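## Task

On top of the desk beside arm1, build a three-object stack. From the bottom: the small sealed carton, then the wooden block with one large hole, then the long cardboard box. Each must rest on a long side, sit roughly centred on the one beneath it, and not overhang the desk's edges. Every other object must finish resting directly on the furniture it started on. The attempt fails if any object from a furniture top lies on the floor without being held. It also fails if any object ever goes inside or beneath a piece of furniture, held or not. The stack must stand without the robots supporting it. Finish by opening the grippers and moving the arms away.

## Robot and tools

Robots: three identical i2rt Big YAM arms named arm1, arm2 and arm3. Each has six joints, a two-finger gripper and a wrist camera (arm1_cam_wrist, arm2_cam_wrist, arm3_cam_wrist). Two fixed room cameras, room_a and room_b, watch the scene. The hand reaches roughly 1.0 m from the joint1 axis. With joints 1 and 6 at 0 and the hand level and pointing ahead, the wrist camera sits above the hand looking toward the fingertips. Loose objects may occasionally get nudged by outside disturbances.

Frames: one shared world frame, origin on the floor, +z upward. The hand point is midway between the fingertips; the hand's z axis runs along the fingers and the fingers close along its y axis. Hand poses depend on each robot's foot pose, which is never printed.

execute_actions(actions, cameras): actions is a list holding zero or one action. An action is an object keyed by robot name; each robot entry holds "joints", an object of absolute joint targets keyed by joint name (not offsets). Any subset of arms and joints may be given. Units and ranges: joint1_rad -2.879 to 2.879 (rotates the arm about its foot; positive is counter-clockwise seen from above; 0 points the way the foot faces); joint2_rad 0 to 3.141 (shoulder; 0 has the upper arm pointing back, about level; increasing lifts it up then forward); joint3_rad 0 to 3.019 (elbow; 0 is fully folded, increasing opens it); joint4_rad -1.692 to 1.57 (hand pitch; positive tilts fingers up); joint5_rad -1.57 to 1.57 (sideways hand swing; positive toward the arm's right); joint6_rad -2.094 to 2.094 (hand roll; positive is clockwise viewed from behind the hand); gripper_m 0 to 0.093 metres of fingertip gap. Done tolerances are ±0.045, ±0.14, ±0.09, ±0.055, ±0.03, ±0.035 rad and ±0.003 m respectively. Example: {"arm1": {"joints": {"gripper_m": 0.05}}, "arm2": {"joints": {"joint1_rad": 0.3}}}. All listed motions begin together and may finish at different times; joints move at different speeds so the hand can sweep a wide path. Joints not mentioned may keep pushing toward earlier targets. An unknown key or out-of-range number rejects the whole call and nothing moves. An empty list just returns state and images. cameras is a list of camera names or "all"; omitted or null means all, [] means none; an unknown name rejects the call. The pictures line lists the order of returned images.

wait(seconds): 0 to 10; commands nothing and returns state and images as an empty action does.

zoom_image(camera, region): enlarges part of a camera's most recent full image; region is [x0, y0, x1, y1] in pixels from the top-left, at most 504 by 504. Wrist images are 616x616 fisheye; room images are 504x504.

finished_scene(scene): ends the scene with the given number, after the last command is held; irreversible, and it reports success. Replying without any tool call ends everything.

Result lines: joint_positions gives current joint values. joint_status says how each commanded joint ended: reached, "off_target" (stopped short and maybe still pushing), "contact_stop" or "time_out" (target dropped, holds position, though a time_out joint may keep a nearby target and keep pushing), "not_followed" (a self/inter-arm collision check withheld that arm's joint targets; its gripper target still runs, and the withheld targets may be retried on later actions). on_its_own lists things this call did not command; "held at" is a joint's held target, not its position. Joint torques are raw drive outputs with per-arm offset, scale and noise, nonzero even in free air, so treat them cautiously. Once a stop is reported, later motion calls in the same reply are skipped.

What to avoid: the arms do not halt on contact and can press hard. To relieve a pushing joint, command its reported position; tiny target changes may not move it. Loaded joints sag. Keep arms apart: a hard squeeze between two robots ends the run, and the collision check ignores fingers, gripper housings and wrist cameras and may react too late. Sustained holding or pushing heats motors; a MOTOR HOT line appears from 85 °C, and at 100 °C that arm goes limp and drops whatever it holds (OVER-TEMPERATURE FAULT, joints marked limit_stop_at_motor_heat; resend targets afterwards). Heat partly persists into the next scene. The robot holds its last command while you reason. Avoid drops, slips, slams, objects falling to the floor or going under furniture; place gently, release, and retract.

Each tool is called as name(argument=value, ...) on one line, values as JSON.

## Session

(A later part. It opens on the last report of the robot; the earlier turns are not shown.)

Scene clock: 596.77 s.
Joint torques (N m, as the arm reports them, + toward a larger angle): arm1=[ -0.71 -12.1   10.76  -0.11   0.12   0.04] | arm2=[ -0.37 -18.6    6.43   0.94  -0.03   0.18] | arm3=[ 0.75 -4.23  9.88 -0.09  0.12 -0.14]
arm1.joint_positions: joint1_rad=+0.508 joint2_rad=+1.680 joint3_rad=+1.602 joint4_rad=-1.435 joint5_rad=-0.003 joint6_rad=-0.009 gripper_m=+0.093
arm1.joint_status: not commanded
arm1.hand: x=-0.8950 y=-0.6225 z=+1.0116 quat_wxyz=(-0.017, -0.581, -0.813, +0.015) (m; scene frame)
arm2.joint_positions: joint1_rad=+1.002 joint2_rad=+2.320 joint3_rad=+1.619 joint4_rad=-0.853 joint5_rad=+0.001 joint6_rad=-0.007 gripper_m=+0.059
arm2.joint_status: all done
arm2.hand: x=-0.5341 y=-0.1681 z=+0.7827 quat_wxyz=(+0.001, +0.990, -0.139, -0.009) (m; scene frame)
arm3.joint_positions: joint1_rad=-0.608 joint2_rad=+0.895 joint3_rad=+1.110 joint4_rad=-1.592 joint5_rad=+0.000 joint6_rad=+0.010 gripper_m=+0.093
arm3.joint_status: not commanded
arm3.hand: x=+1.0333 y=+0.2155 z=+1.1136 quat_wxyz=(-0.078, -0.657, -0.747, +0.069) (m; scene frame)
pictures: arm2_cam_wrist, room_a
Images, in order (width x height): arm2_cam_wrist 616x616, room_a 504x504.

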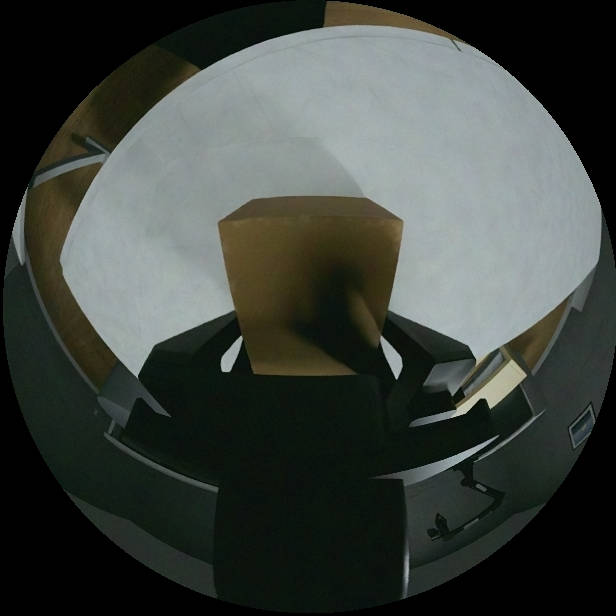

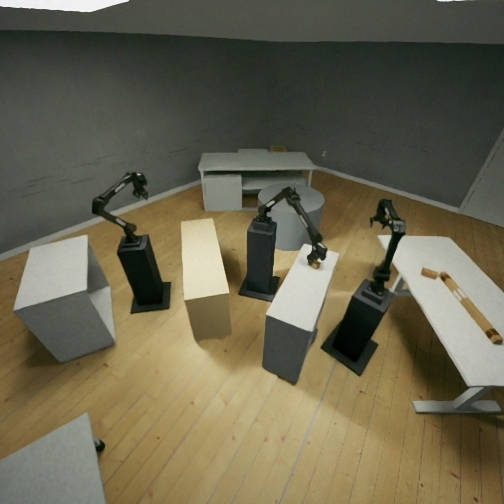

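execute_actions(actions=[{"arm2":{"joints":{"joint2_rad":2.37,"joint4_rad":-0.81}}}], cameras=["arm2_cam_wrist"])

Scene clock: 602.23 s.
Joint torques (N m, as the arm reports them, + toward a larger angle): arm1=[ -0.73 -12.09  10.75  -0.11   0.12   0.04] | arm2=[ -0.07 -15.9    6.42   1.6   -0.04   0.16] | arm3=[ 0.73 -4.25  9.87 -0.09  0.12 -0.13]
arm1.joint_positions: joint1_rad=+0.508 joint2_rad=+1.680 joint3_rad=+1.602 joint4_rad=-1.435 joint5_rad=-0.003 joint6_rad=-0.009 gripper_m=+0.093
arm1.joint_status: not commanded
arm1.hand: x=-0.8950 y=-0.6225 z=+1.0116 quat_wxyz=(-0.017, -0.581, -0.813, +0.015) (m; scene frame)
arm2.joint_positions: joint1_rad=+1.002 joint2_rad=+2.321 joint3_rad=+1.619 joint4_rad=-0.840 joint5_rad=+0.001 joint6_rad=-0.007 gripper_m=+0.059
arm2.joint_status: all done
arm2.hand: x=-0.5370 y=-0.1672 z=+0.7823 quat_wxyz=(+0.000, +0.990, -0.139, -0.015) (m; scene frame)
arm3.joint_positions: joint1_rad=-0.608 joint2_rad=+0.895 joint3_rad=+1.110 joint4_rad=-1.592 joint5_rad=+0.000 joint6_rad=+0.010 gripper_m=+0.093
arm3.joint_status: not commanded
arm3.hand: x=+1.0333 y=+0.2155 z=+1.1136 quat_wxyz=(-0.078, -0.657, -0.747, +0.069) (m; scene frame)
pictures: arm2_cam_wrist
Images, in order (width x height): arm2_cam_wrist 616x616.

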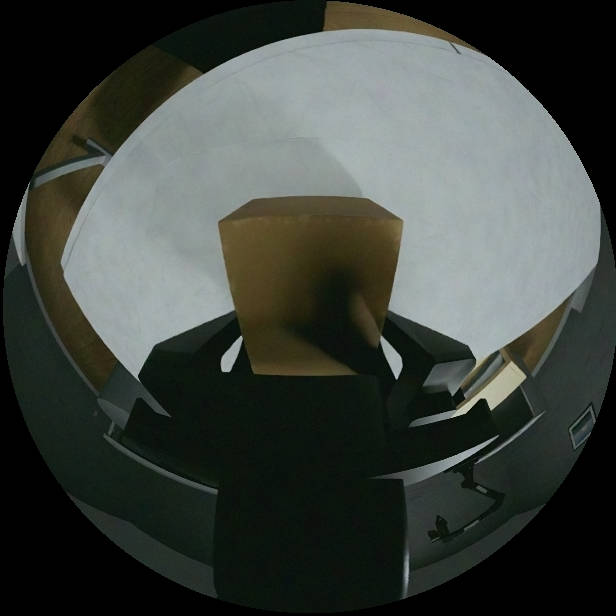

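execute_actions(actions=[{"arm2":{"joints":{"joint2_rad":2.3,"gripper_m":0.093}},"arm1":{"joints":{"joint1_rad":0.8,"joint6_rad":0.21}}}], cameras=[])

execute_actions(actions=[{"arm2":{"joints":{"joint2_rad":0.9,"joint3_rad":1.1,"joint4_rad":-1.6}}}], cameras=["arm2_cam_wrist","room_a"])

Scene clock: 614.77 s.
Joint torques (N m, as the arm reports them, + toward a larger angle): arm1=[ -0.26 -12.12  10.77  -0.12   0.11   0.04] | arm2=[ -0.64 -19.86   6.28   1.05  -0.06   0.17] | arm3=[ 0.7  -4.23  9.88 -0.09  0.12 -0.14]
arm1.joint_positions: joint1_rad=+0.801 joint2_rad=+1.680 joint3_rad=+1.602 joint4_rad=-1.435 joint5_rad=-0.002 joint6_rad=+0.201 gripper_m=+0.093
arm1.joint_status: all done
arm1.hand: x=-0.7585 y=-0.5537 z=+1.0107 quat_wxyz=(-0.020, -0.547, -0.837, +0.009) (m; scene frame)
arm2.joint_positions: joint1_rad=+1.002 joint2_rad=+2.321 joint3_rad=+1.619 joint4_rad=-0.826 joint5_rad=+0.001 joint6_rad=-0.007 gripper_m=+0.093
arm2.joint_status: all done
arm2.hand: x=-0.5402 y=-0.1663 z=+0.7824 quat_wxyz=(-0.001, +0.990, -0.139, -0.022) (m; scene frame)
arm3.joint_positions: joint1_rad=-0.608 joint2_rad=+0.895 joint3_rad=+1.110 joint4_rad=-1.592 joint5_rad=+0.000 joint6_rad=+0.010 gripper_m=+0.093
arm3.joint_status: not commanded
arm3.hand: x=+1.0333 y=+0.2155 z=+1.1136 quat_wxyz=(-0.078, -0.657, -0.747, +0.069) (m; scene frame)
pictures: none
No camera images: the call's "cameras" was empty. Leave "cameras" out to get every camera's image.

Scene clock: 616.57 s.
Joint torques (N m, as the arm reports them, + toward a larger angle): arm1=[ -0.1  -12.09  10.76  -0.13   0.11   0.04] | arm2=[-0.66 -3.63  6.66  0.23 -0.03  0.15] | arm3=[ 0.7  -4.21  9.88 -0.09  0.12 -0.13]
arm1.joint_positions: joint1_rad=+0.801 joint2_rad=+1.680 joint3_rad=+1.602 joint4_rad=-1.435 joint5_rad=-0.002 joint6_rad=+0.201 gripper_m=+0.093
arm1.joint_status: not commanded
arm1.hand: x=-0.7585 y=-0.5537 z=+1.0107 quat_wxyz=(-0.020, -0.547, -0.837, +0.009) (m; scene frame)
arm2.joint_positions: joint1_rad=+1.002 joint2_rad=+0.897 joint3_rad=+1.108 joint4_rad=-1.589 joint5_rad=+0.001 joint6_rad=-0.007 gripper_m=+0.093
arm2.joint_status: all done
arm2.hand: x=-0.1818 y=-0.2689 z=+1.2209 quat_wxyz=(-0.012, +0.986, -0.139, -0.096) (m; scene frame)
arm3.joint_positions: joint1_rad=-0.608 joint2_rad=+0.895 joint3_rad=+1.110 joint4_rad=-1.592 joint5_rad=+0.000 joint6_rad=+0.010 gripper_m=+0.093
arm3.joint_status: not commanded
arm3.hand: x=+1.0333 y=+0.2155 z=+1.1136 quat_wxyz=(-0.078, -0.657, -0.747, +0.069) (m; scene frame)
pictures: arm2_cam_wrist, room_a
Images, in order (width x height): arm2_cam_wrist 616x616, room_a 504x504.

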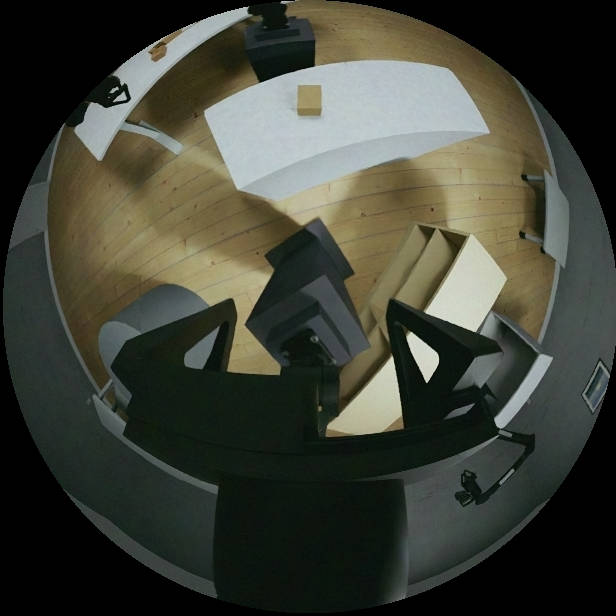

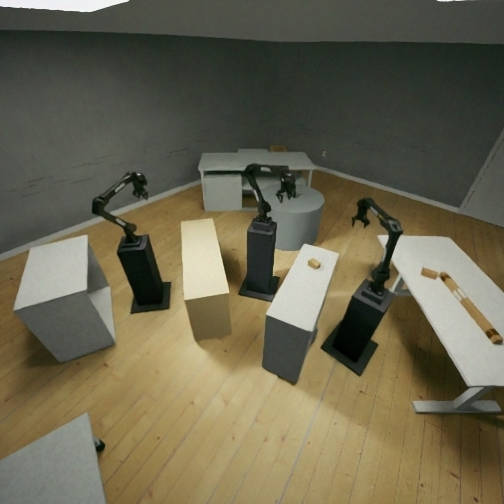

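execute_actions(actions=[{"arm1":{"joints":{"joint1_rad":1.68,"joint2_rad":1.77,"joint3_rad":1.345,"joint4_rad":-1.10}},"arm2":{"joints":{"joint1_rad":0.1}}}], cameras=["arm1_cam_wrist"])

Scene clock: 626.20 s.
Joint torques (N m, as the arm reports them, + toward a larger angle): arm1=[ -0.72 -14.98  10.35   0.87   0.09   0.03] | arm2=[-0.38 -3.74  6.77  0.14 -0.02  0.15] | arm3=[ 0.71 -4.24  9.88 -0.09  0.12 -0.14]
arm1.joint_positions: joint1_rad=+1.689 joint2_rad=+1.782 joint3_rad=+1.340 joint4_rad=-1.110 joint5_rad=-0.001 joint6_rad=+0.203 gripper_m=+0.093
arm1.joint_status: all done
arm1.hand: x=-0.5459 y=-0.1585 z=+0.8653 quat_wxyz=(-0.004, -0.136, -0.991, -0.005) (m; scene frame)
arm2.joint_positions: joint1_rad=+0.104 joint2_rad=+0.897 joint3_rad=+1.108 joint4_rad=-1.589 joint5_rad=+0.001 joint6_rad=-0.007 gripper_m=+0.093
arm2.joint_status: all done
arm2.hand: x=-0.0307 y=-0.1022 z=+1.2197 quat_wxyz=(-0.052, +0.828, -0.553, -0.079) (m; scene frame)
arm3.joint_positions: joint1_rad=-0.608 joint2_rad=+0.895 joint3_rad=+1.110 joint4_rad=-1.592 joint5_rad=+0.000 joint6_rad=+0.010 gripper_m=+0.093
arm3.joint_status: not commanded
arm3.hand: x=+1.0333 y=+0.2155 z=+1.1136 quat_wxyz=(-0.078, -0.657, -0.747, +0.069) (m; scene frame)
pictures: arm1_cam_wrist
Images, in order (width x height): arm1_cam_wrist 616x616.

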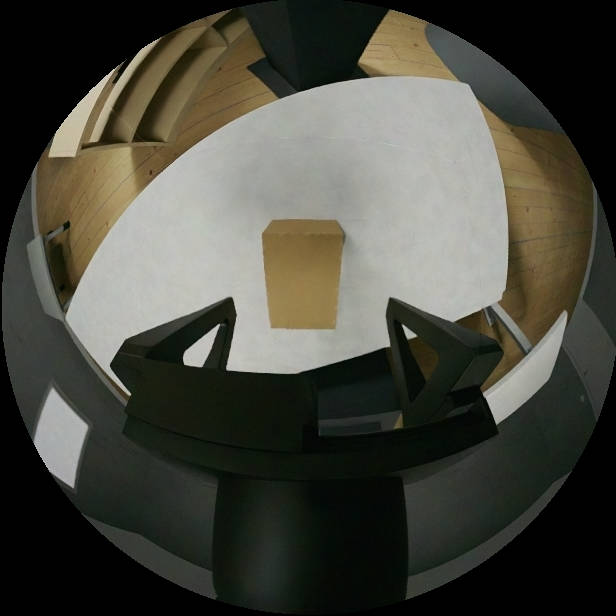

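execute_actions(actions=[{"arm1":{"joints":{"joint2_rad":1.857,"joint3_rad":1.225,"joint4_rad":-0.905}}}], cameras=["arm1_cam_wrist"])

Scene clock: 634.63 s.
Joint torques (N m, as the arm reports them, + toward a larger angle): arm1=[ -0.57 -13.8    9.52   1.08   0.09   0.03] | arm2=[-0.71 -4.09  6.89  0.13 -0.04  0.16] | arm3=[ 0.75 -4.23  9.88 -0.09  0.12 -0.14]
arm1.joint_positions: joint1_rad=+1.689 joint2_rad=+1.855 joint3_rad=+1.218 joint4_rad=-0.920 joint5_rad=-0.001 joint6_rad=+0.203 gripper_m=+0.093
arm1.joint_status: all done
arm1.hand: x=-0.5606 y=-0.1569 z=+0.7898 quat_wxyz=(-0.001, -0.136, -0.991, -0.005) (m; scene frame)
arm2.joint_positions: joint1_rad=+0.104 joint2_rad=+0.897 joint3_rad=+1.108 joint4_rad=-1.589 joint5_rad=+0.001 joint6_rad=-0.007 gripper_m=+0.093
arm2.joint_status: not commanded
arm2.hand: x=-0.0307 y=-0.1022 z=+1.2197 quat_wxyz=(-0.052, +0.828, -0.553, -0.079) (m; scene frame)
arm3.joint_positions: joint1_rad=-0.608 joint2_rad=+0.895 joint3_rad=+1.110 joint4_rad=-1.592 joint5_rad=+0.000 joint6_rad=+0.010 gripper_m=+0.093
arm3.joint_status: not commanded
arm3.hand: x=+1.0333 y=+0.2155 z=+1.1136 quat_wxyz=(-0.078, -0.657, -0.747, +0.069) (m; scene frame)
pictures: arm1_cam_wrist
Images, in order (width x height): arm1_cam_wrist 616x616.

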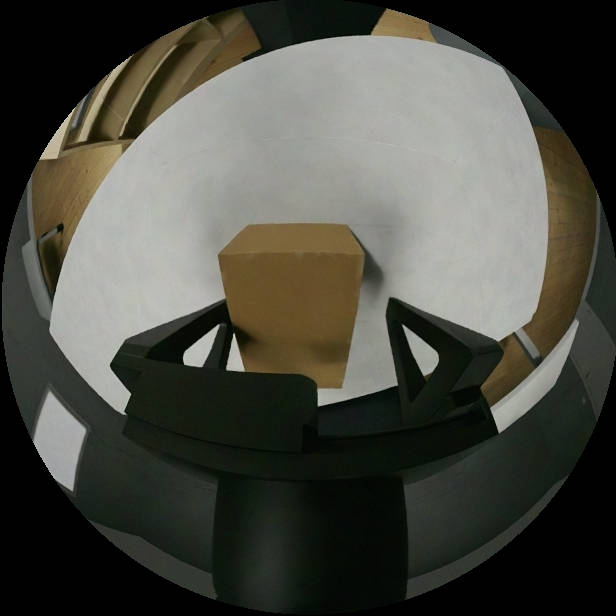

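execute_actions(actions=[{"arm1":{"joints":{"gripper_m":0.045}}}], cameras=[])

execute_actions(actions=[{"arm1":{"joints":{"joint2_rad":1.75,"joint3_rad":1.35,"joint4_rad":-1.14}}}], cameras=[])

execute_actions(actions=[{"arm1":{"joints":{"joint1_rad":-0.83,"joint6_rad":-1.56}}}], cameras=["arm1_cam_wrist","room_a"])

Scene clock: 649.10 s.
Joint torques (N m, as the arm reports them, + toward a larger angle): arm1=[ -0.55 -13.91   9.53   1.05   0.08   0.02] | arm2=[-0.33 -3.86  6.72  0.09 -0.07  0.18] | arm3=[ 0.7  -4.23  9.88 -0.09  0.12 -0.14]
arm1.joint_positions: joint1_rad=+1.689 joint2_rad=+1.855 joint3_rad=+1.218 joint4_rad=-0.919 joint5_rad=-0.001 joint6_rad=+0.203 gripper_m=+0.059
arm1.joint_status: gripper_m off_target (ended at +0.059, target +0.045)
arm1.hand: x=-0.5605 y=-0.1572 z=+0.7898 quat_wxyz=(-0.001, -0.136, -0.991, -0.004) (m; scene frame)
arm2.joint_positions: joint1_rad=+0.104 joint2_rad=+0.897 joint3_rad=+1.108 joint4_rad=-1.589 joint5_rad=+0.001 joint6_rad=-0.007 gripper_m=+0.093
arm2.joint_status: not commanded
arm2.hand: x=-0.0307 y=-0.1022 z=+1.2197 quat_wxyz=(-0.052, +0.828, -0.553, -0.079) (m; scene frame)
arm3.joint_positions: joint1_rad=-0.608 joint2_rad=+0.895 joint3_rad=+1.110 joint4_rad=-1.592 joint5_rad=+0.000 joint6_rad=+0.010 gripper_m=+0.093
arm3.joint_status: not commanded
arm3.hand: x=+1.0333 y=+0.2155 z=+1.1136 quat_wxyz=(-0.078, -0.657, -0.747, +0.069) (m; scene frame)
pictures: none
No camera images: the call's "cameras" was empty. Leave "cameras" out to get every camera's image.

Scene clock: 650.13 s.
Joint torques (N m, as the arm reports them, + toward a larger angle): arm1=[ -0.52 -12.51  12.54  -0.19   0.08   0.03] | arm2=[-0.33 -3.92  6.78  0.13 -0.01  0.16] | arm3=[ 0.7  -4.21  9.88 -0.08  0.12 -0.14]
arm1.joint_positions: joint1_rad=+1.689 joint2_rad=+1.737 joint3_rad=+1.321 joint4_rad=-1.125 joint5_rad=-0.001 joint6_rad=+0.203 gripper_m=+0.059
arm1.joint_status: all done
arm1.hand: x=-0.5553 y=-0.1582 z=+0.8802 quat_wxyz=(-0.009, -0.136, -0.991, -0.005) (m; scene frame)
arm2.joint_positions: joint1_rad=+0.104 joint2_rad=+0.897 joint3_rad=+1.108 joint4_rad=-1.589 joint5_rad=+0.001 joint6_rad=-0.007 gripper_m=+0.093
arm2.joint_status: not commanded
arm2.hand: x=-0.0307 y=-0.1022 z=+1.2197 quat_wxyz=(-0.052, +0.828, -0.553, -0.079) (m; scene frame)
arm3.joint_positions: joint1_rad=-0.608 joint2_rad=+0.895 joint3_rad=+1.110 joint4_rad=-1.592 joint5_rad=+0.000 joint6_rad=+0.010 gripper_m=+0.093
arm3.joint_status: not commanded
arm3.hand: x=+1.0333 y=+0.2155 z=+1.1136 quat_wxyz=(-0.078, -0.657, -0.747, +0.069) (m; scene frame)
pictures: none
No camera images: the call's "cameras" was empty. Leave "cameras" out to get every camera's image.

Scene clock: 652.43 s.
Joint torques (N m, as the arm reports them, + toward a larger angle): arm1=[  0.45 -12.53  12.57  -0.23  -0.14  -0.08] | arm2=[-0.43 -3.84  6.75  0.05 -0.03  0.17] | arm3=[ 0.74 -4.23  9.88 -0.09  0.12 -0.14]
arm1.joint_positions: joint1_rad=-0.839 joint2_rad=+1.740 joint3_rad=+1.321 joint4_rad=-1.125 joint5_rad=+0.001 joint6_rad=-1.551 gripper_m=+0.059
arm1.joint_status: all done
arm1.hand: x=-1.4969 y=-0.3852 z=+0.8871 quat_wxyz=(+0.014, -0.500, -0.866, +0.010) (m; scene frame)
arm2.joint_positions: joint1_rad=+0.104 joint2_rad=+0.897 joint3_rad=+1.108 joint4_rad=-1.589 joint5_rad=+0.001 joint6_rad=-0.007 gripper_m=+0.093
arm2.joint_status: not commanded
arm2.hand: x=-0.0307 y=-0.1022 z=+1.2197 quat_wxyz=(-0.052, +0.828, -0.553, -0.079) (m; scene frame)
arm3.joint_positions: joint1_rad=-0.608 joint2_rad=+0.895 joint3_rad=+1.110 joint4_rad=-1.592 joint5_rad=+0.000 joint6_rad=+0.010 gripper_m=+0.093
arm3.joint_status: not commanded
arm3.hand: x=+1.0333 y=+0.2155 z=+1.1136 quat_wxyz=(-0.078, -0.657, -0.747, +0.069) (m; scene frame)
pictures: arm1_cam_wrist, room_a
Images, in order (width x height): arm1_cam_wrist 616x616, room_a 504x504.

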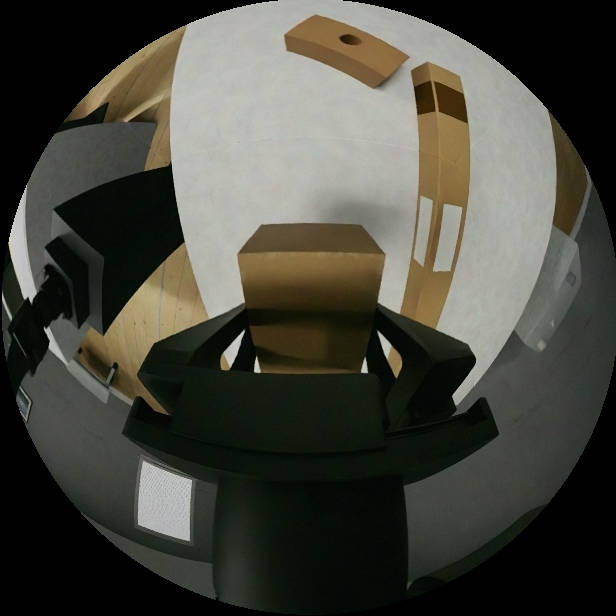

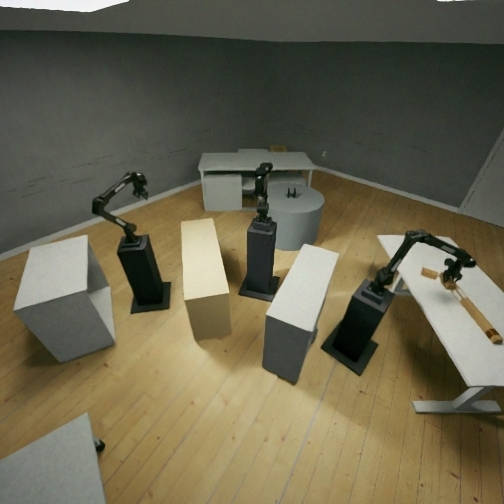

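execute_actions(actions=[{"arm1":{"joints":{"joint2_rad":1.99,"joint4_rad":-0.885}}}], cameras=["arm1_cam_wrist"])

Scene clock: 660.27 s.
Joint torques (N m, as the arm reports them, + toward a larger angle): arm1=[  0.52 -16.73  11.14   0.94  -0.08  -0.09] | arm2=[-0.86 -4.16  6.72  0.12 -0.03  0.14] | arm3=[ 0.74 -4.19  9.88 -0.1   0.12 -0.14]
arm1.joint_positions: joint1_rad=-0.839 joint2_rad=+2.005 joint3_rad=+1.321 joint4_rad=-0.900 joint5_rad=+0.000 joint6_rad=-1.552 gripper_m=+0.059
arm1.joint_status: all done
arm1.hand: x=-1.5217 y=-0.3988 z=+0.7540 quat_wxyz=(+0.003, -0.499, -0.867, -0.007) (m; scene frame)
arm2.joint_positions: joint1_rad=+0.104 joint2_rad=+0.897 joint3_rad=+1.108 joint4_rad=-1.589 joint5_rad=+0.001 joint6_rad=-0.007 gripper_m=+0.093
arm2.joint_status: not commanded
arm2.hand: x=-0.0307 y=-0.1022 z=+1.2197 quat_wxyz=(-0.052, +0.828, -0.553, -0.079) (m; scene frame)
arm3.joint_positions: joint1_rad=-0.608 joint2_rad=+0.895 joint3_rad=+1.110 joint4_rad=-1.592 joint5_rad=+0.000 joint6_rad=+0.010 gripper_m=+0.093
arm3.joint_status: not commanded
arm3.hand: x=+1.0333 y=+0.2155 z=+1.1136 quat_wxyz=(-0.078, -0.657, -0.747, +0.069) (m; scene frame)
pictures: arm1_cam_wrist
Images, in order (width x height): arm1_cam_wrist 616x616.

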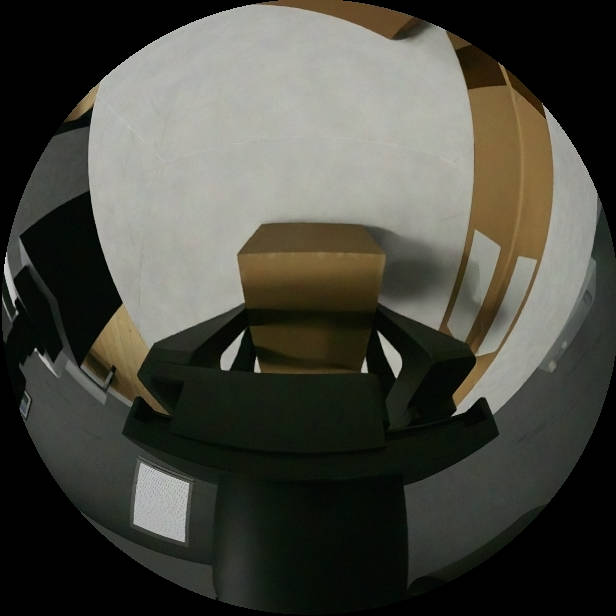

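execute_actions(actions=[{"arm1":{"joints":{"joint2_rad":2.045}}}], cameras=[])

Scene clock: 664.60 s.
Joint torques (N m, as the arm reports them, + toward a larger angle): arm1=[  0.41 -13.45  10.99   0.9    0.    -0.08] | arm2=[-0.23 -3.44  6.75  0.07 -0.04  0.17] | arm3=[ 0.7  -4.24  9.89 -0.08  0.12 -0.14]
arm1.joint_positions: joint1_rad=-0.838 joint2_rad=+2.015 joint3_rad=+1.322 joint4_rad=-0.900 joint5_rad=-0.002 joint6_rad=-1.553 gripper_m=+0.059
arm1.joint_status: all done
arm1.hand: x=-1.5202 y=-0.3984 z=+0.7490 quat_wxyz=(+0.000, -0.499, -0.867, -0.010) (m; scene frame)
arm2.joint_positions: joint1_rad=+0.104 joint2_rad=+0.897 joint3_rad=+1.108 joint4_rad=-1.589 joint5_rad=+0.001 joint6_rad=-0.007 gripper_m=+0.093
arm2.joint_status: not commanded
arm2.hand: x=-0.0307 y=-0.1022 z=+1.2197 quat_wxyz=(-0.052, +0.828, -0.553, -0.079) (m; scene frame)
arm3.joint_positions: joint1_rad=-0.608 joint2_rad=+0.895 joint3_rad=+1.110 joint4_rad=-1.592 joint5_rad=+0.000 joint6_rad=+0.010 gripper_m=+0.093
arm3.joint_status: not commanded
arm3.hand: x=+1.0333 y=+0.2155 z=+1.1136 quat_wxyz=(-0.078, -0.657, -0.747, +0.069) (m; scene frame)
pictures: none
No camera images: the call's "cameras" was empty. Leave "cameras" out to get every camera's image.

execute_actions(actions=[{"arm1":{"joints":{"gripper_m":0.093}}}], cameras=["arm1_cam_wrist"])

Scene clock: 667.87 s.
Joint torques (N m, as the arm reports them, + toward a larger angle): arm1=[  0.43 -13.5   10.98   0.9    0.    -0.08] | arm2=[-0.74 -3.76  6.76  0.09 -0.04  0.17] | arm3=[ 0.73 -4.23  9.89 -0.08  0.12 -0.14]
arm1.joint_positions: joint1_rad=-0.838 joint2_rad=+2.017 joint3_rad=+1.322 joint4_rad=-0.899 joint5_rad=-0.002 joint6_rad=-1.553 gripper_m=+0.093
arm1.joint_status: all done
arm1.hand: x=-1.5201 y=-0.3983 z=+0.7482 quat_wxyz=(+0.000, -0.499, -0.867, -0.011) (m; scene frame)
arm2.joint_positions: joint1_rad=+0.104 joint2_rad=+0.897 joint3_rad=+1.108 joint4_rad=-1.589 joint5_rad=+0.001 joint6_rad=-0.007 gripper_m=+0.093
arm2.joint_status: not commanded
arm2.hand: x=-0.0307 y=-0.1022 z=+1.2197 quat_wxyz=(-0.052, +0.828, -0.553, -0.079) (m; scene frame)
arm3.joint_positions: joint1_rad=-0.608 joint2_rad=+0.895 joint3_rad=+1.110 joint4_rad=-1.592 joint5_rad=+0.000 joint6_rad=+0.010 gripper_m=+0.093
arm3.joint_status: not commanded
arm3.hand: x=+1.0333 y=+0.2155 z=+1.1136 quat_wxyz=(-0.078, -0.657, -0.747, +0.069) (m; scene frame)
pictures: arm1_cam_wrist
Images, in order (width x height): arm1_cam_wrist 616x616.

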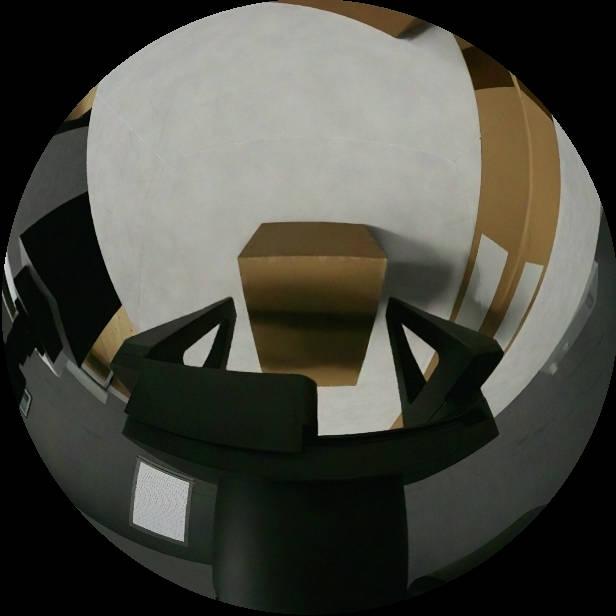

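execute_actions(actions=[{"arm1":{"joints":{"joint2_rad":1.88,"joint4_rad":-1.02,"joint6_rad":-2.09,"joint1_rad":-0.7}}}], cameras=[])

Scene clock: 684.33 s.
Joint torques (N m, as the arm reports them, + toward a larger angle): arm1=[ -0.71 -13.04  11.72  -0.25  -0.05  -0.09] | arm2=[-0.31 -3.52  6.68  0.1  -0.01  0.14] | arm3=[ 0.7  -4.23  9.89 -0.09  0.12 -0.14]
arm1.joint_positions: joint1_rad=-0.694 joint2_rad=+1.859 joint3_rad=+1.324 joint4_rad=-1.006 joint5_rad=-0.001 joint6_rad=-2.080 gripper_m=+0.093
arm1.joint_status: all done
arm1.hand: x=-1.4723 y=-0.4591 z=+0.8284 quat_wxyz=(+0.015, -0.185, -0.983, +0.008) (m; scene frame)
arm2.joint_positions: joint1_rad=+0.104 joint2_rad=+0.897 joint3_rad=+1.108 joint4_rad=-1.589 joint5_rad=+0.001 joint6_rad=-0.007 gripper_m=+0.093
arm2.joint_status: not commanded
arm2.hand: x=-0.0307 y=-0.1022 z=+1.2197 quat_wxyz=(-0.052, +0.828, -0.553, -0.079) (m; scene frame)
arm3.joint_positions: joint1_rad=-0.608 joint2_rad=+0.895 joint3_rad=+1.110 joint4_rad=-1.592 joint5_rad=+0.000 joint6_rad=+0.010 gripper_m=+0.093
arm3.joint_status: not commanded
arm3.hand: x=+1.0333 y=+0.2155 z=+1.1136 quat_wxyz=(-0.078, -0.657, -0.747, +0.069) (m; scene frame)
pictures: none
No camera images: the call's "cameras" was empty. Leave "cameras" out to get every camera's image.

execute_actions(actions=[{"arm1":{"joints":{"joint1_rad":-0.436,"joint2_rad":2.08,"joint3_rad":1.72,"joint4_rad":-1.165,"joint6_rad":-2.094}}}], cameras=["arm1_cam_wrist"])

Scene clock: 691.03 s.
Joint torques (N m, as the arm reports them, + toward a larger angle): arm1=[ -0.06 -18.08  12.76  -0.28  -0.01  -0.09] | arm2=[-0.94 -4.    6.75  0.13 -0.04  0.17] | arm3=[ 0.72 -4.22  9.88 -0.1   0.12 -0.14]
arm1.joint_positions: joint1_rad=-0.440 joint2_rad=+2.080 joint3_rad=+1.688 joint4_rad=-1.151 joint5_rad=-0.001 joint6_rad=-2.085 gripper_m=+0.093
arm1.joint_status: all done
arm1.hand: x=-1.4301 y=-0.6286 z=+0.8294 quat_wxyz=(+0.012, -0.056, -0.998, +0.008) (m; scene frame)
arm2.joint_positions: joint1_rad=+0.104 joint2_rad=+0.897 joint3_rad=+1.108 joint4_rad=-1.589 joint5_rad=+0.001 joint6_rad=-0.007 gripper_m=+0.093
arm2.joint_status: not commanded
arm2.hand: x=-0.0307 y=-0.1022 z=+1.2197 quat_wxyz=(-0.052, +0.828, -0.553, -0.079) (m; scene frame)
arm3.joint_positions: joint1_rad=-0.608 joint2_rad=+0.895 joint3_rad=+1.110 joint4_rad=-1.592 joint5_rad=+0.000 joint6_rad=+0.010 gripper_m=+0.093
arm3.joint_status: not commanded
arm3.hand: x=+1.0333 y=+0.2155 z=+1.1136 quat_wxyz=(-0.078, -0.657, -0.747, +0.069) (m; scene frame)
pictures: arm1_cam_wrist
Images, in order (width x height): arm1_cam_wrist 616x616.

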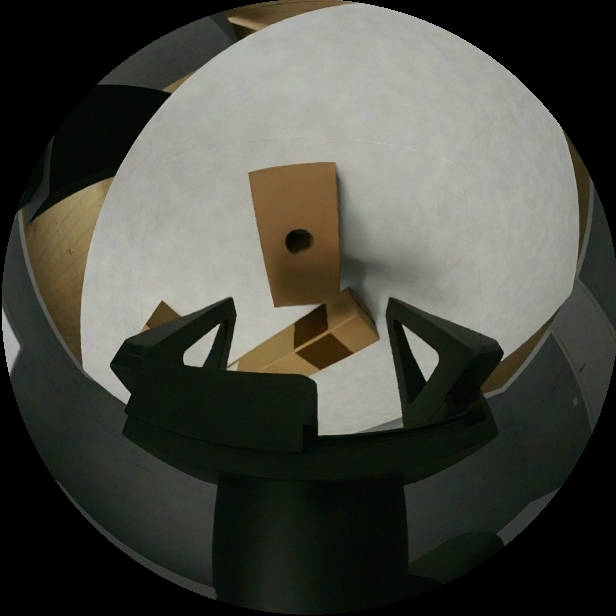

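execute_actions(actions=[{"arm1":{"joints":{"joint1_rad":-0.41,"joint2_rad":2.158,"joint3_rad":1.605,"joint4_rad":-1.0}}}], cameras=["arm1_cam_wrist"])

Scene clock: 708.13 s.
Joint torques (N m, as the arm reports them, + toward a larger angle): arm1=[  0.17 -17.86   9.82   0.9   -0.02  -0.09] | arm2=[-0.47 -3.56  6.74  0.27 -0.04  0.14] | arm3=[ 0.74 -4.22  9.88 -0.08  0.12 -0.14]
arm1.joint_positions: joint1_rad=-0.414 joint2_rad=+2.151 joint3_rad=+1.599 joint4_rad=-1.014 joint5_rad=-0.001 joint6_rad=-2.085 gripper_m=+0.093
arm1.joint_status: all done
arm1.hand: x=-1.4104 y=-0.6264 z=+0.7565 quat_wxyz=(+0.006, -0.044, -0.999, -0.002) (m; scene frame)
arm2.joint_positions: joint1_rad=+0.104 joint2_rad=+0.897 joint3_rad=+1.108 joint4_rad=-1.589 joint5_rad=+0.001 joint6_rad=-0.007 gripper_m=+0.093
arm2.joint_status: not commanded
arm2.hand: x=-0.0307 y=-0.1022 z=+1.2197 quat_wxyz=(-0.052, +0.828, -0.553, -0.079) (m; scene frame)
arm3.joint_positions: joint1_rad=-0.608 joint2_rad=+0.895 joint3_rad=+1.110 joint4_rad=-1.592 joint5_rad=+0.000 joint6_rad=+0.010 gripper_m=+0.093
arm3.joint_status: not commanded
arm3.hand: x=+1.0333 y=+0.2155 z=+1.1136 quat_wxyz=(-0.078, -0.657, -0.747, +0.069) (m; scene frame)
pictures: arm1_cam_wrist
Images, in order (width x height): arm1_cam_wrist 616x616.

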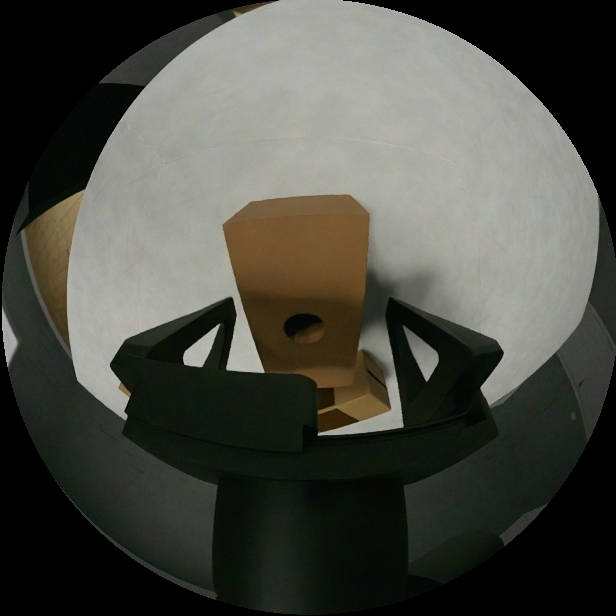

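execute_actions(actions=[{"arm1":{"joints":{"joint2_rad":2.2,"gripper_m":0.04}}}], cameras=["arm1_cam_wrist"])

Scene clock: 714.00 s.
Joint torques (N m, as the arm reports them, + toward a larger angle): arm1=[  0.13 -14.67   9.81   0.87  -0.09  -0.08] | arm2=[-0.52 -3.95  6.61  0.1  -0.04  0.16] | arm3=[ 0.72 -4.22  9.88 -0.09  0.12 -0.14]
arm1.joint_positions: joint1_rad=-0.414 joint2_rad=+2.154 joint3_rad=+1.599 joint4_rad=-1.014 joint5_rad=+0.000 joint6_rad=-2.087 gripper_m=+0.060
arm1.joint_status: gripper_m off_target (ended at +0.060, target +0.040); the others done
arm1.hand: x=-1.4104 y=-0.6259 z=+0.7549 quat_wxyz=(+0.006, -0.043, -0.999, -0.003) (m; scene frame)
arm2.joint_positions: joint1_rad=+0.104 joint2_rad=+0.897 joint3_rad=+1.108 joint4_rad=-1.589 joint5_rad=+0.001 joint6_rad=-0.007 gripper_m=+0.093
arm2.joint_status: not commanded
arm2.hand: x=-0.0307 y=-0.1022 z=+1.2197 quat_wxyz=(-0.052, +0.828, -0.553, -0.079) (m; scene frame)
arm3.joint_positions: joint1_rad=-0.608 joint2_rad=+0.895 joint3_rad=+1.110 joint4_rad=-1.592 joint5_rad=+0.000 joint6_rad=+0.010 gripper_m=+0.093
arm3.joint_status: not commanded
arm3.hand: x=+1.0333 y=+0.2155 z=+1.1136 quat_wxyz=(-0.078, -0.657, -0.747, +0.069) (m; scene frame)
pictures: arm1_cam_wrist
Images, in order (width x height): arm1_cam_wrist 616x616.

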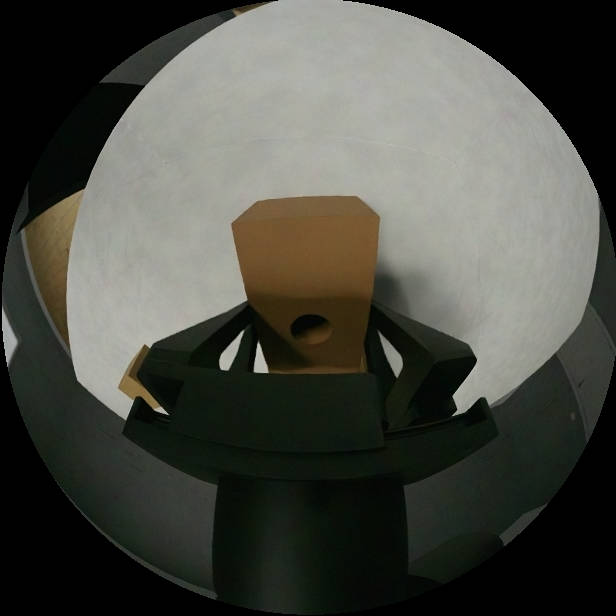

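execute_actions(actions=[{"arm1":{"joints":{"joint2_rad":1.97,"joint3_rad":1.55,"joint4_rad":-1.14}}}], cameras=[])

execute_actions(actions=[{"arm1":{"joints":{"joint1_rad":-0.842,"joint2_rad":1.895,"joint3_rad":1.365,"joint4_rad":-1.035,"joint6_rad":-1.505}}}], cameras=["arm1_cam_wrist","room_a"])

Scene clock: 728.13 s.
Joint torques (N m, as the arm reports them, + toward a larger angle): arm1=[  0.08 -16.    11.61  -0.2   -0.08  -0.08] | arm2=[-0.45 -3.87  6.73  0.25 -0.03  0.17] | arm3=[ 0.71 -4.23  9.88 -0.09  0.12 -0.14]
arm1.joint_positions: joint1_rad=-0.414 joint2_rad=+1.965 joint3_rad=+1.530 joint4_rad=-1.128 joint5_rad=+0.000 joint6_rad=-2.087 gripper_m=+0.060
arm1.joint_status: all done
arm1.hand: x=-1.3903 y=-0.5986 z=+0.8398 quat_wxyz=(+0.007, -0.043, -0.999, -0.001) (m; scene frame)
arm2.joint_positions: joint1_rad=+0.104 joint2_rad=+0.897 joint3_rad=+1.108 joint4_rad=-1.589 joint5_rad=+0.001 joint6_rad=-0.007 gripper_m=+0.093
arm2.joint_status: not commanded
arm2.hand: x=-0.0307 y=-0.1022 z=+1.2197 quat_wxyz=(-0.052, +0.828, -0.553, -0.079) (m; scene frame)
arm3.joint_positions: joint1_rad=-0.608 joint2_rad=+0.895 joint3_rad=+1.110 joint4_rad=-1.592 joint5_rad=+0.000 joint6_rad=+0.010 gripper_m=+0.093
arm3.joint_status: not commanded
arm3.hand: x=+1.0333 y=+0.2155 z=+1.1136 quat_wxyz=(-0.078, -0.657, -0.747, +0.069) (m; scene frame)
pictures: none
No camera images: the call's "cameras" was empty. Leave "cameras" out to get every camera's image.

Scene clock: 729.73 s.
Joint torques (N m, as the arm reports them, + toward a larger angle): arm1=[ -0.76 -16.79   9.8    0.75  -0.09   0.04] | arm2=[-0.19 -3.69  6.79  0.19 -0.02  0.13] | arm3=[ 0.72 -4.23  9.88 -0.08  0.12 -0.14]
arm1.joint_positions: joint1_rad=-0.836 joint2_rad=+1.916 joint3_rad=+1.359 joint4_rad=-1.046 joint5_rad=+0.000 joint6_rad=-1.514 gripper_m=+0.060
arm1.joint_status: all done
arm1.hand: x=-1.5159 y=-0.3977 z=+0.8123 quat_wxyz=(-0.001, -0.514, -0.857, -0.015) (m; scene frame)
arm2.joint_positions: joint1_rad=+0.104 joint2_rad=+0.897 joint3_rad=+1.108 joint4_rad=-1.589 joint5_rad=+0.001 joint6_rad=-0.007 gripper_m=+0.093
arm2.joint_status: not commanded
arm2.hand: x=-0.0307 y=-0.1022 z=+1.2197 quat_wxyz=(-0.052, +0.828, -0.553, -0.079) (m; scene frame)
arm3.joint_positions: joint1_rad=-0.608 joint2_rad=+0.895 joint3_rad=+1.110 joint4_rad=-1.592 joint5_rad=+0.000 joint6_rad=+0.010 gripper_m=+0.093
arm3.joint_status: not commanded
arm3.hand: x=+1.0333 y=+0.2155 z=+1.1136 quat_wxyz=(-0.078, -0.657, -0.747, +0.069) (m; scene frame)
pictures: arm1_cam_wrist, room_a
Images, in order (width x height): arm1_cam_wrist 616x616, room_a 504x504.

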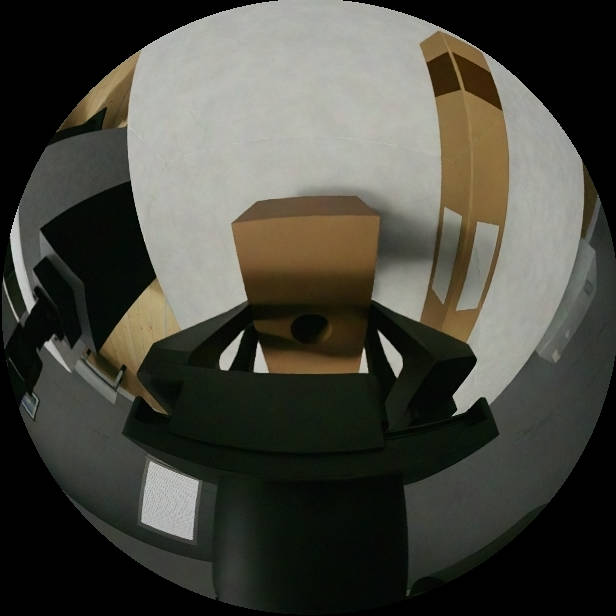

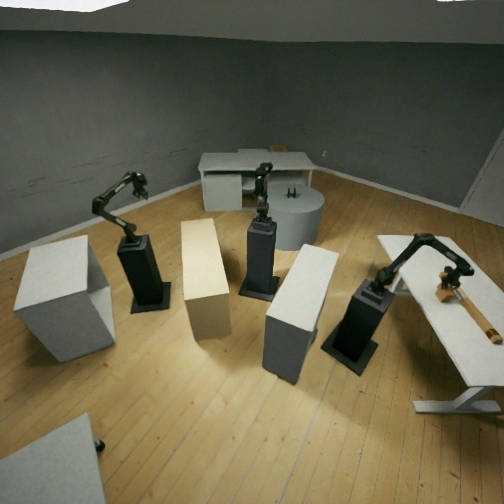

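execute_actions(actions=[{"arm1":{"joints":{"joint1_rad":-0.858,"joint2_rad":1.955,"joint4_rad":-0.995}}}], cameras=["arm1_cam_wrist","room_a","room_b"])

zoom_image(camera="room_a", region=[400, 240, 500, 340])

Scene clock: 734.90 s.
Joint torques (N m, as the arm reports them, + toward a larger angle): arm1=[ -0.94 -13.33   9.79   0.87  -0.05   0.04] | arm2=[-0.59 -3.74  6.66  0.2  -0.03  0.18] | arm3=[ 0.74 -4.21  9.88 -0.08  0.12 -0.14]
arm1.joint_positions: joint1_rad=-0.849 joint2_rad=+1.930 joint3_rad=+1.359 joint4_rad=-1.008 joint5_rad=-0.001 joint6_rad=-1.513 gripper_m=+0.060
arm1.joint_status: all done
arm1.hand: x=-1.5262 y=-0.3959 z=+0.8052 quat_wxyz=(+0.005, -0.520, -0.854, -0.004) (m; scene frame)
arm2.joint_positions: joint1_rad=+0.104 joint2_rad=+0.897 joint3_rad=+1.108 joint4_rad=-1.589 joint5_rad=+0.001 joint6_rad=-0.007 gripper_m=+0.093
arm2.joint_status: not commanded
arm2.hand: x=-0.0307 y=-0.1022 z=+1.2197 quat_wxyz=(-0.052, +0.828, -0.553, -0.079) (m; scene frame)
arm3.joint_positions: joint1_rad=-0.608 joint2_rad=+0.895 joint3_rad=+1.110 joint4_rad=-1.592 joint5_rad=+0.000 joint6_rad=+0.010 gripper_m=+0.093
arm3.joint_status: not commanded
arm3.hand: x=+1.0333 y=+0.2155 z=+1.1136 quat_wxyz=(-0.078, -0.657, -0.747, +0.069) (m; scene frame)
pictures: arm1_cam_wrist, room_a, room_b
Images, in order (width x height): arm1_cam_wrist 616x616, room_a 504x504, room_b 504x504.

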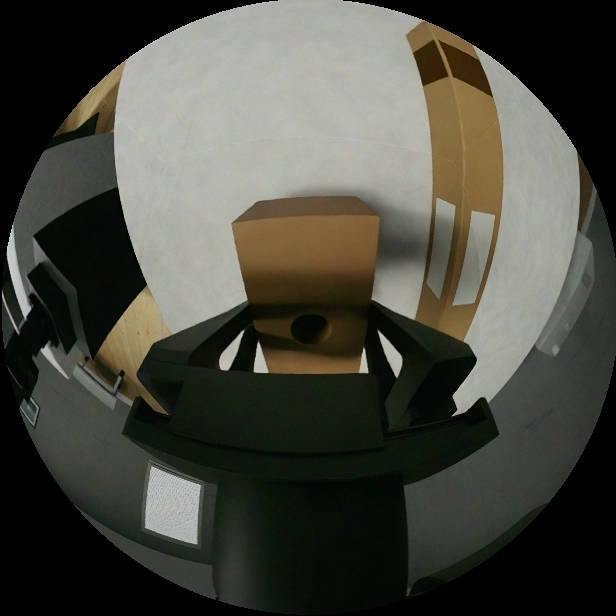

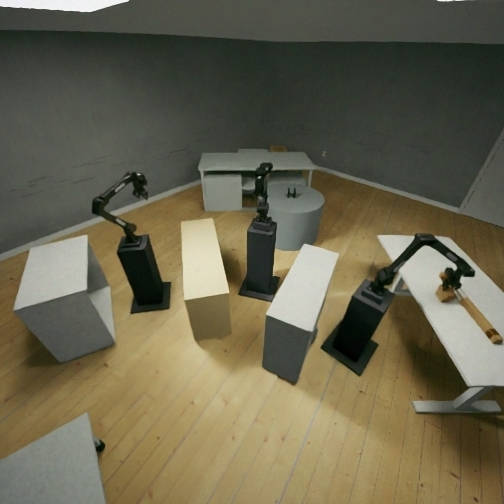

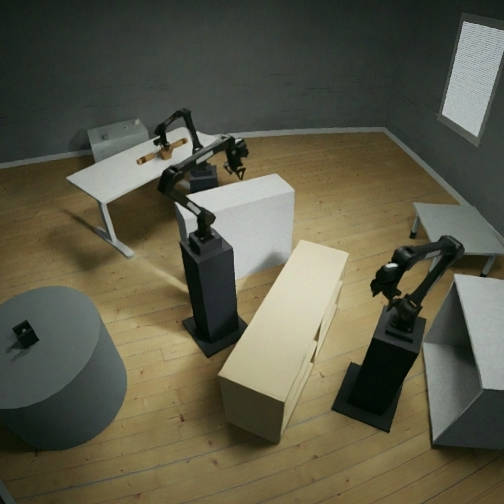

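Region (400, 240, 500, 340) of room_a's 504x504 image, scaled by 5.040, with more detail than that image has.

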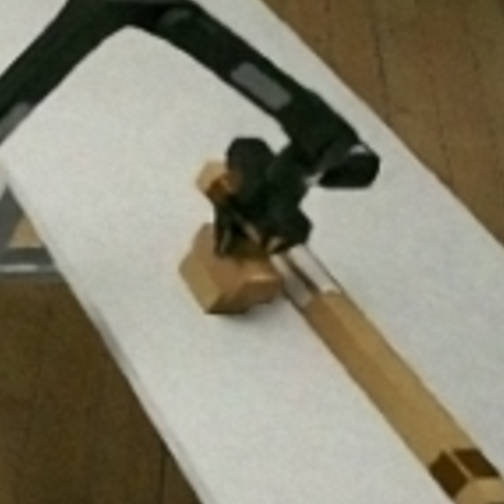

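execute_actions(actions=[{"arm1":{"joints":{"gripper_m":0.093}}}], cameras=["arm1_cam_wrist"])

execute_actions(actions=[{"arm1":{"joints":{"joint2_rad":1.8,"joint4_rad":-1.14,"joint6_rad":-1.65}}}], cameras=["arm1_cam_wrist"])

Scene clock: 741.37 s.
Joint torques (N m, as the arm reports them, + toward a larger angle): arm1=[ -0.96 -13.31   9.75   0.84  -0.05   0.03] | arm2=[-0.41 -3.95  6.75  0.2  -0.07  0.15] | arm3=[ 0.71 -4.22  9.88 -0.09  0.12 -0.14]
arm1.joint_positions: joint1_rad=-0.849 joint2_rad=+1.931 joint3_rad=+1.359 joint4_rad=-1.007 joint5_rad=-0.001 joint6_rad=-1.512 gripper_m=+0.093
arm1.joint_status: all done
arm1.hand: x=-1.5261 y=-0.3959 z=+0.8044 quat_wxyz=(+0.004, -0.520, -0.854, -0.004) (m; scene frame)
arm2.joint_positions: joint1_rad=+0.104 joint2_rad=+0.897 joint3_rad=+1.108 joint4_rad=-1.589 joint5_rad=+0.001 joint6_rad=-0.007 gripper_m=+0.093
arm2.joint_status: not commanded
arm2.hand: x=-0.0307 y=-0.1022 z=+1.2197 quat_wxyz=(-0.052, +0.828, -0.553, -0.079) (m; scene frame)
arm3.joint_positions: joint1_rad=-0.608 joint2_rad=+0.895 joint3_rad=+1.110 joint4_rad=-1.592 joint5_rad=+0.000 joint6_rad=+0.010 gripper_m=+0.093
arm3.joint_status: not commanded
arm3.hand: x=+1.0333 y=+0.2155 z=+1.1136 quat_wxyz=(-0.078, -0.657, -0.747, +0.069) (m; scene frame)
pictures: arm1_cam_wrist
Images, in order (width x height): arm1_cam_wrist 616x616.

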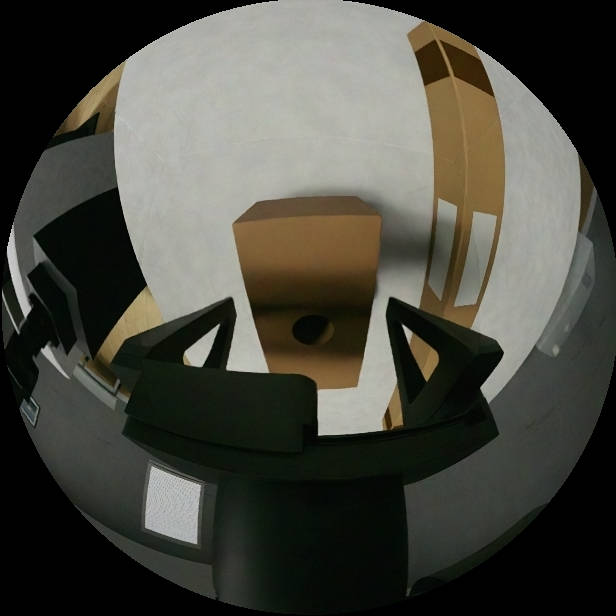

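Scene clock: 742.43 s.
Joint torques (N m, as the arm reports them, + toward a larger angle): arm1=[ -0.95 -12.31  10.61  -0.19  -0.04  -0.1 ] | arm2=[-0.49 -3.71  6.68  0.1  -0.04  0.15] | arm3=[ 0.73 -4.25  9.88 -0.09  0.12 -0.13]
arm1.joint_positions: joint1_rad=-0.849 joint2_rad=+1.779 joint3_rad=+1.359 joint4_rad=-1.126 joint5_rad=-0.001 joint6_rad=-1.641 gripper_m=+0.093
arm1.joint_status: all done
arm1.hand: x=-1.5109 y=-0.3880 z=+0.8812 quat_wxyz=(+0.013, -0.465, -0.885, +0.009) (m; scene frame)
arm2.joint_positions: joint1_rad=+0.104 joint2_rad=+0.897 joint3_rad=+1.108 joint4_rad=-1.589 joint5_rad=+0.001 joint6_rad=-0.007 gripper_m=+0.093
arm2.joint_status: not commanded
arm2.hand: x=-0.0307 y=-0.1022 z=+1.2197 quat_wxyz=(-0.052, +0.828, -0.553, -0.079) (m; scene frame)
arm3.joint_positions: joint1_rad=-0.608 joint2_rad=+0.895 joint3_rad=+1.110 joint4_rad=-1.592 joint5_rad=+0.000 joint6_rad=+0.010 gripper_m=+0.093
arm3.joint_status: not commanded
arm3.hand: x=+1.0333 y=+0.2155 z=+1.1136 quat_wxyz=(-0.078, -0.657, -0.747, +0.069) (m; scene frame)
pictures: arm1_cam_wrist
Images, in order (width x height): arm1_cam_wrist 616x616.

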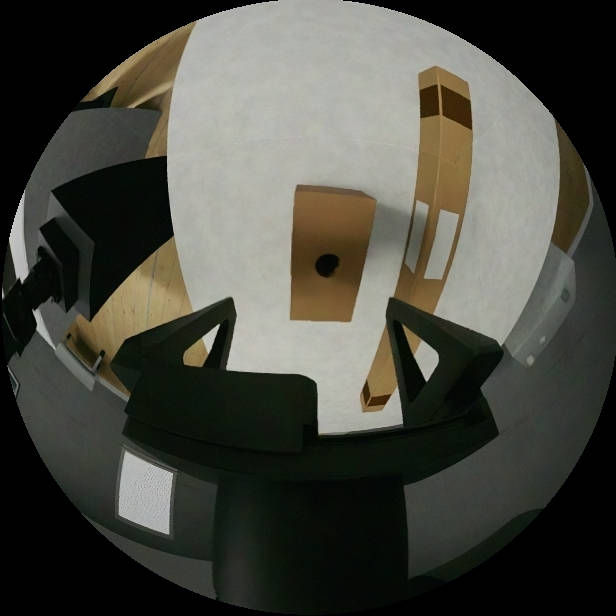

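execute_actions(actions=[{"arm1":{"joints":{"joint1_rad":-0.934,"joint2_rad":1.95,"joint3_rad":1.75,"joint4_rad":-1.3,"joint6_rad":-1.73}}}], cameras=[])

execute_actions(actions=[{"arm1":{"joints":{"joint2_rad":2.27,"joint3_rad":2.02,"joint4_rad":-1.255}}}], cameras=["arm1_cam_wrist"])

Scene clock: 762.23 s.
Joint torques (N m, as the arm reports them, + toward a larger angle): arm1=[  0.49 -16.54  13.37  -0.21  -0.04  -0.08] | arm2=[-0.28 -3.63  6.61  0.16 -0.03  0.14] | arm3=[ 0.73 -4.25  9.88 -0.08  0.12 -0.14]
arm1.joint_positions: joint1_rad=-0.943 joint2_rad=+1.945 joint3_rad=+1.719 joint4_rad=-1.285 joint5_rad=-0.001 joint6_rad=-1.721 gripper_m=+0.093
arm1.joint_status: all done
arm1.hand: x=-1.6138 y=-0.3830 z=+0.9239 quat_wxyz=(+0.024, -0.470, -0.882, +0.023) (m; scene frame)
arm2.joint_positions: joint1_rad=+0.104 joint2_rad=+0.897 joint3_rad=+1.108 joint4_rad=-1.589 joint5_rad=+0.001 joint6_rad=-0.007 gripper_m=+0.093
arm2.joint_status: not commanded
arm2.hand: x=-0.0307 y=-0.1022 z=+1.2197 quat_wxyz=(-0.052, +0.828, -0.553, -0.079) (m; scene frame)
arm3.joint_positions: joint1_rad=-0.608 joint2_rad=+0.895 joint3_rad=+1.110 joint4_rad=-1.592 joint5_rad=+0.000 joint6_rad=+0.010 gripper_m=+0.093
arm3.joint_status: not commanded
arm3.hand: x=+1.0333 y=+0.2155 z=+1.1136 quat_wxyz=(-0.078, -0.657, -0.747, +0.069) (m; scene frame)
pictures: none
No camera images: the call's "cameras" was empty. Leave "cameras" out to get every camera's image.

Scene clock: 763.43 s.
Joint torques (N m, as the arm reports them, + toward a larger angle): arm1=[  0.42 -21.22  14.1    0.71  -0.04  -0.09] | arm2=[-0.47 -3.66  6.7   0.04 -0.03  0.16] | arm3=[ 0.74 -4.21  9.88 -0.09  0.12 -0.13]
arm1.joint_positions: joint1_rad=-0.943 joint2_rad=+2.277 joint3_rad=+1.978 joint4_rad=-1.264 joint5_rad=-0.001 joint6_rad=-1.722 gripper_m=+0.093
arm1.joint_status: all done
arm1.hand: x=-1.6838 y=-0.4145 z=+0.8139 quat_wxyz=(+0.009, -0.470, -0.882, +0.003) (m; scene frame)
arm2.joint_positions: joint1_rad=+0.104 joint2_rad=+0.897 joint3_rad=+1.108 joint4_rad=-1.589 joint5_rad=+0.001 joint6_rad=-0.007 gripper_m=+0.093
arm2.joint_status: not commanded
arm2.hand: x=-0.0307 y=-0.1022 z=+1.2197 quat_wxyz=(-0.052, +0.828, -0.553, -0.079) (m; scene frame)
arm3.joint_positions: joint1_rad=-0.608 joint2_rad=+0.895 joint3_rad=+1.110 joint4_rad=-1.592 joint5_rad=+0.000 joint6_rad=+0.010 gripper_m=+0.093
arm3.joint_status: not commanded
arm3.hand: x=+1.0333 y=+0.2155 z=+1.1136 quat_wxyz=(-0.078, -0.657, -0.747, +0.069) (m; scene frame)
pictures: arm1_cam_wrist
Images, in order (width x height): arm1_cam_wrist 616x616.

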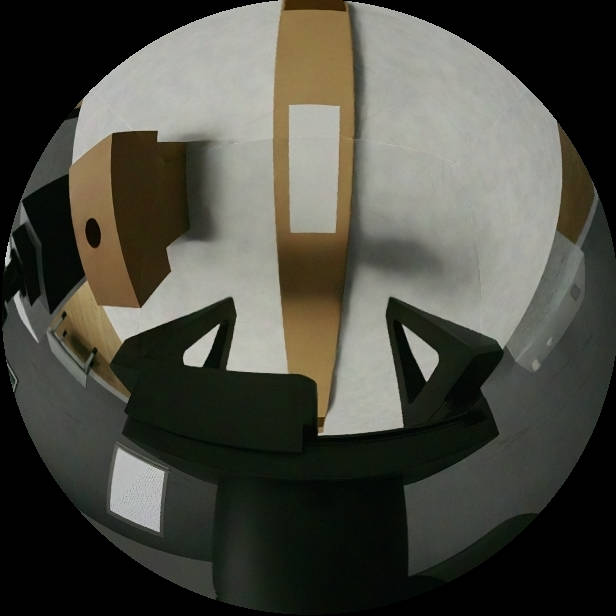

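execute_actions(actions=[{"arm1":{"joints":{"joint1_rad":-0.922,"joint2_rad":2.38,"joint4_rad":-1.165}}}], cameras=["arm1_cam_wrist"])

Scene clock: 770.00 s.
Joint torques (N m, as the arm reports them, + toward a larger angle): arm1=[  0.25 -20.25  12.83   0.97  -0.04  -0.09] | arm2=[-0.83 -3.81  6.78  0.14 -0.03  0.16] | arm3=[ 0.73 -4.23  9.88 -0.09  0.12 -0.14]
arm1.joint_positions: joint1_rad=-0.930 joint2_rad=+2.368 joint3_rad=+1.988 joint4_rad=-1.180 joint5_rad=-0.001 joint6_rad=-1.722 gripper_m=+0.093
arm1.joint_status: all done
arm1.hand: x=-1.6907 y=-0.4268 z=+0.7565 quat_wxyz=(+0.009, -0.465, -0.885, +0.003) (m; scene frame)
arm2.joint_positions: joint1_rad=+0.104 joint2_rad=+0.897 joint3_rad=+1.108 joint4_rad=-1.589 joint5_rad=+0.001 joint6_rad=-0.007 gripper_m=+0.093
arm2.joint_status: not commanded
arm2.hand: x=-0.0307 y=-0.1022 z=+1.2197 quat_wxyz=(-0.052, +0.828, -0.553, -0.079) (m; scene frame)
arm3.joint_positions: joint1_rad=-0.608 joint2_rad=+0.895 joint3_rad=+1.110 joint4_rad=-1.592 joint5_rad=+0.000 joint6_rad=+0.010 gripper_m=+0.093
arm3.joint_status: not commanded
arm3.hand: x=+1.0333 y=+0.2155 z=+1.1136 quat_wxyz=(-0.078, -0.657, -0.747, +0.069) (m; scene frame)
pictures: arm1_cam_wrist
Images, in order (width x height): arm1_cam_wrist 616x616.

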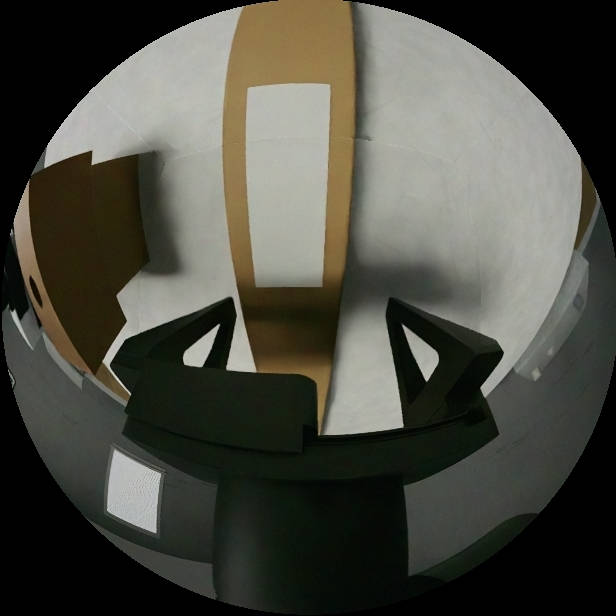

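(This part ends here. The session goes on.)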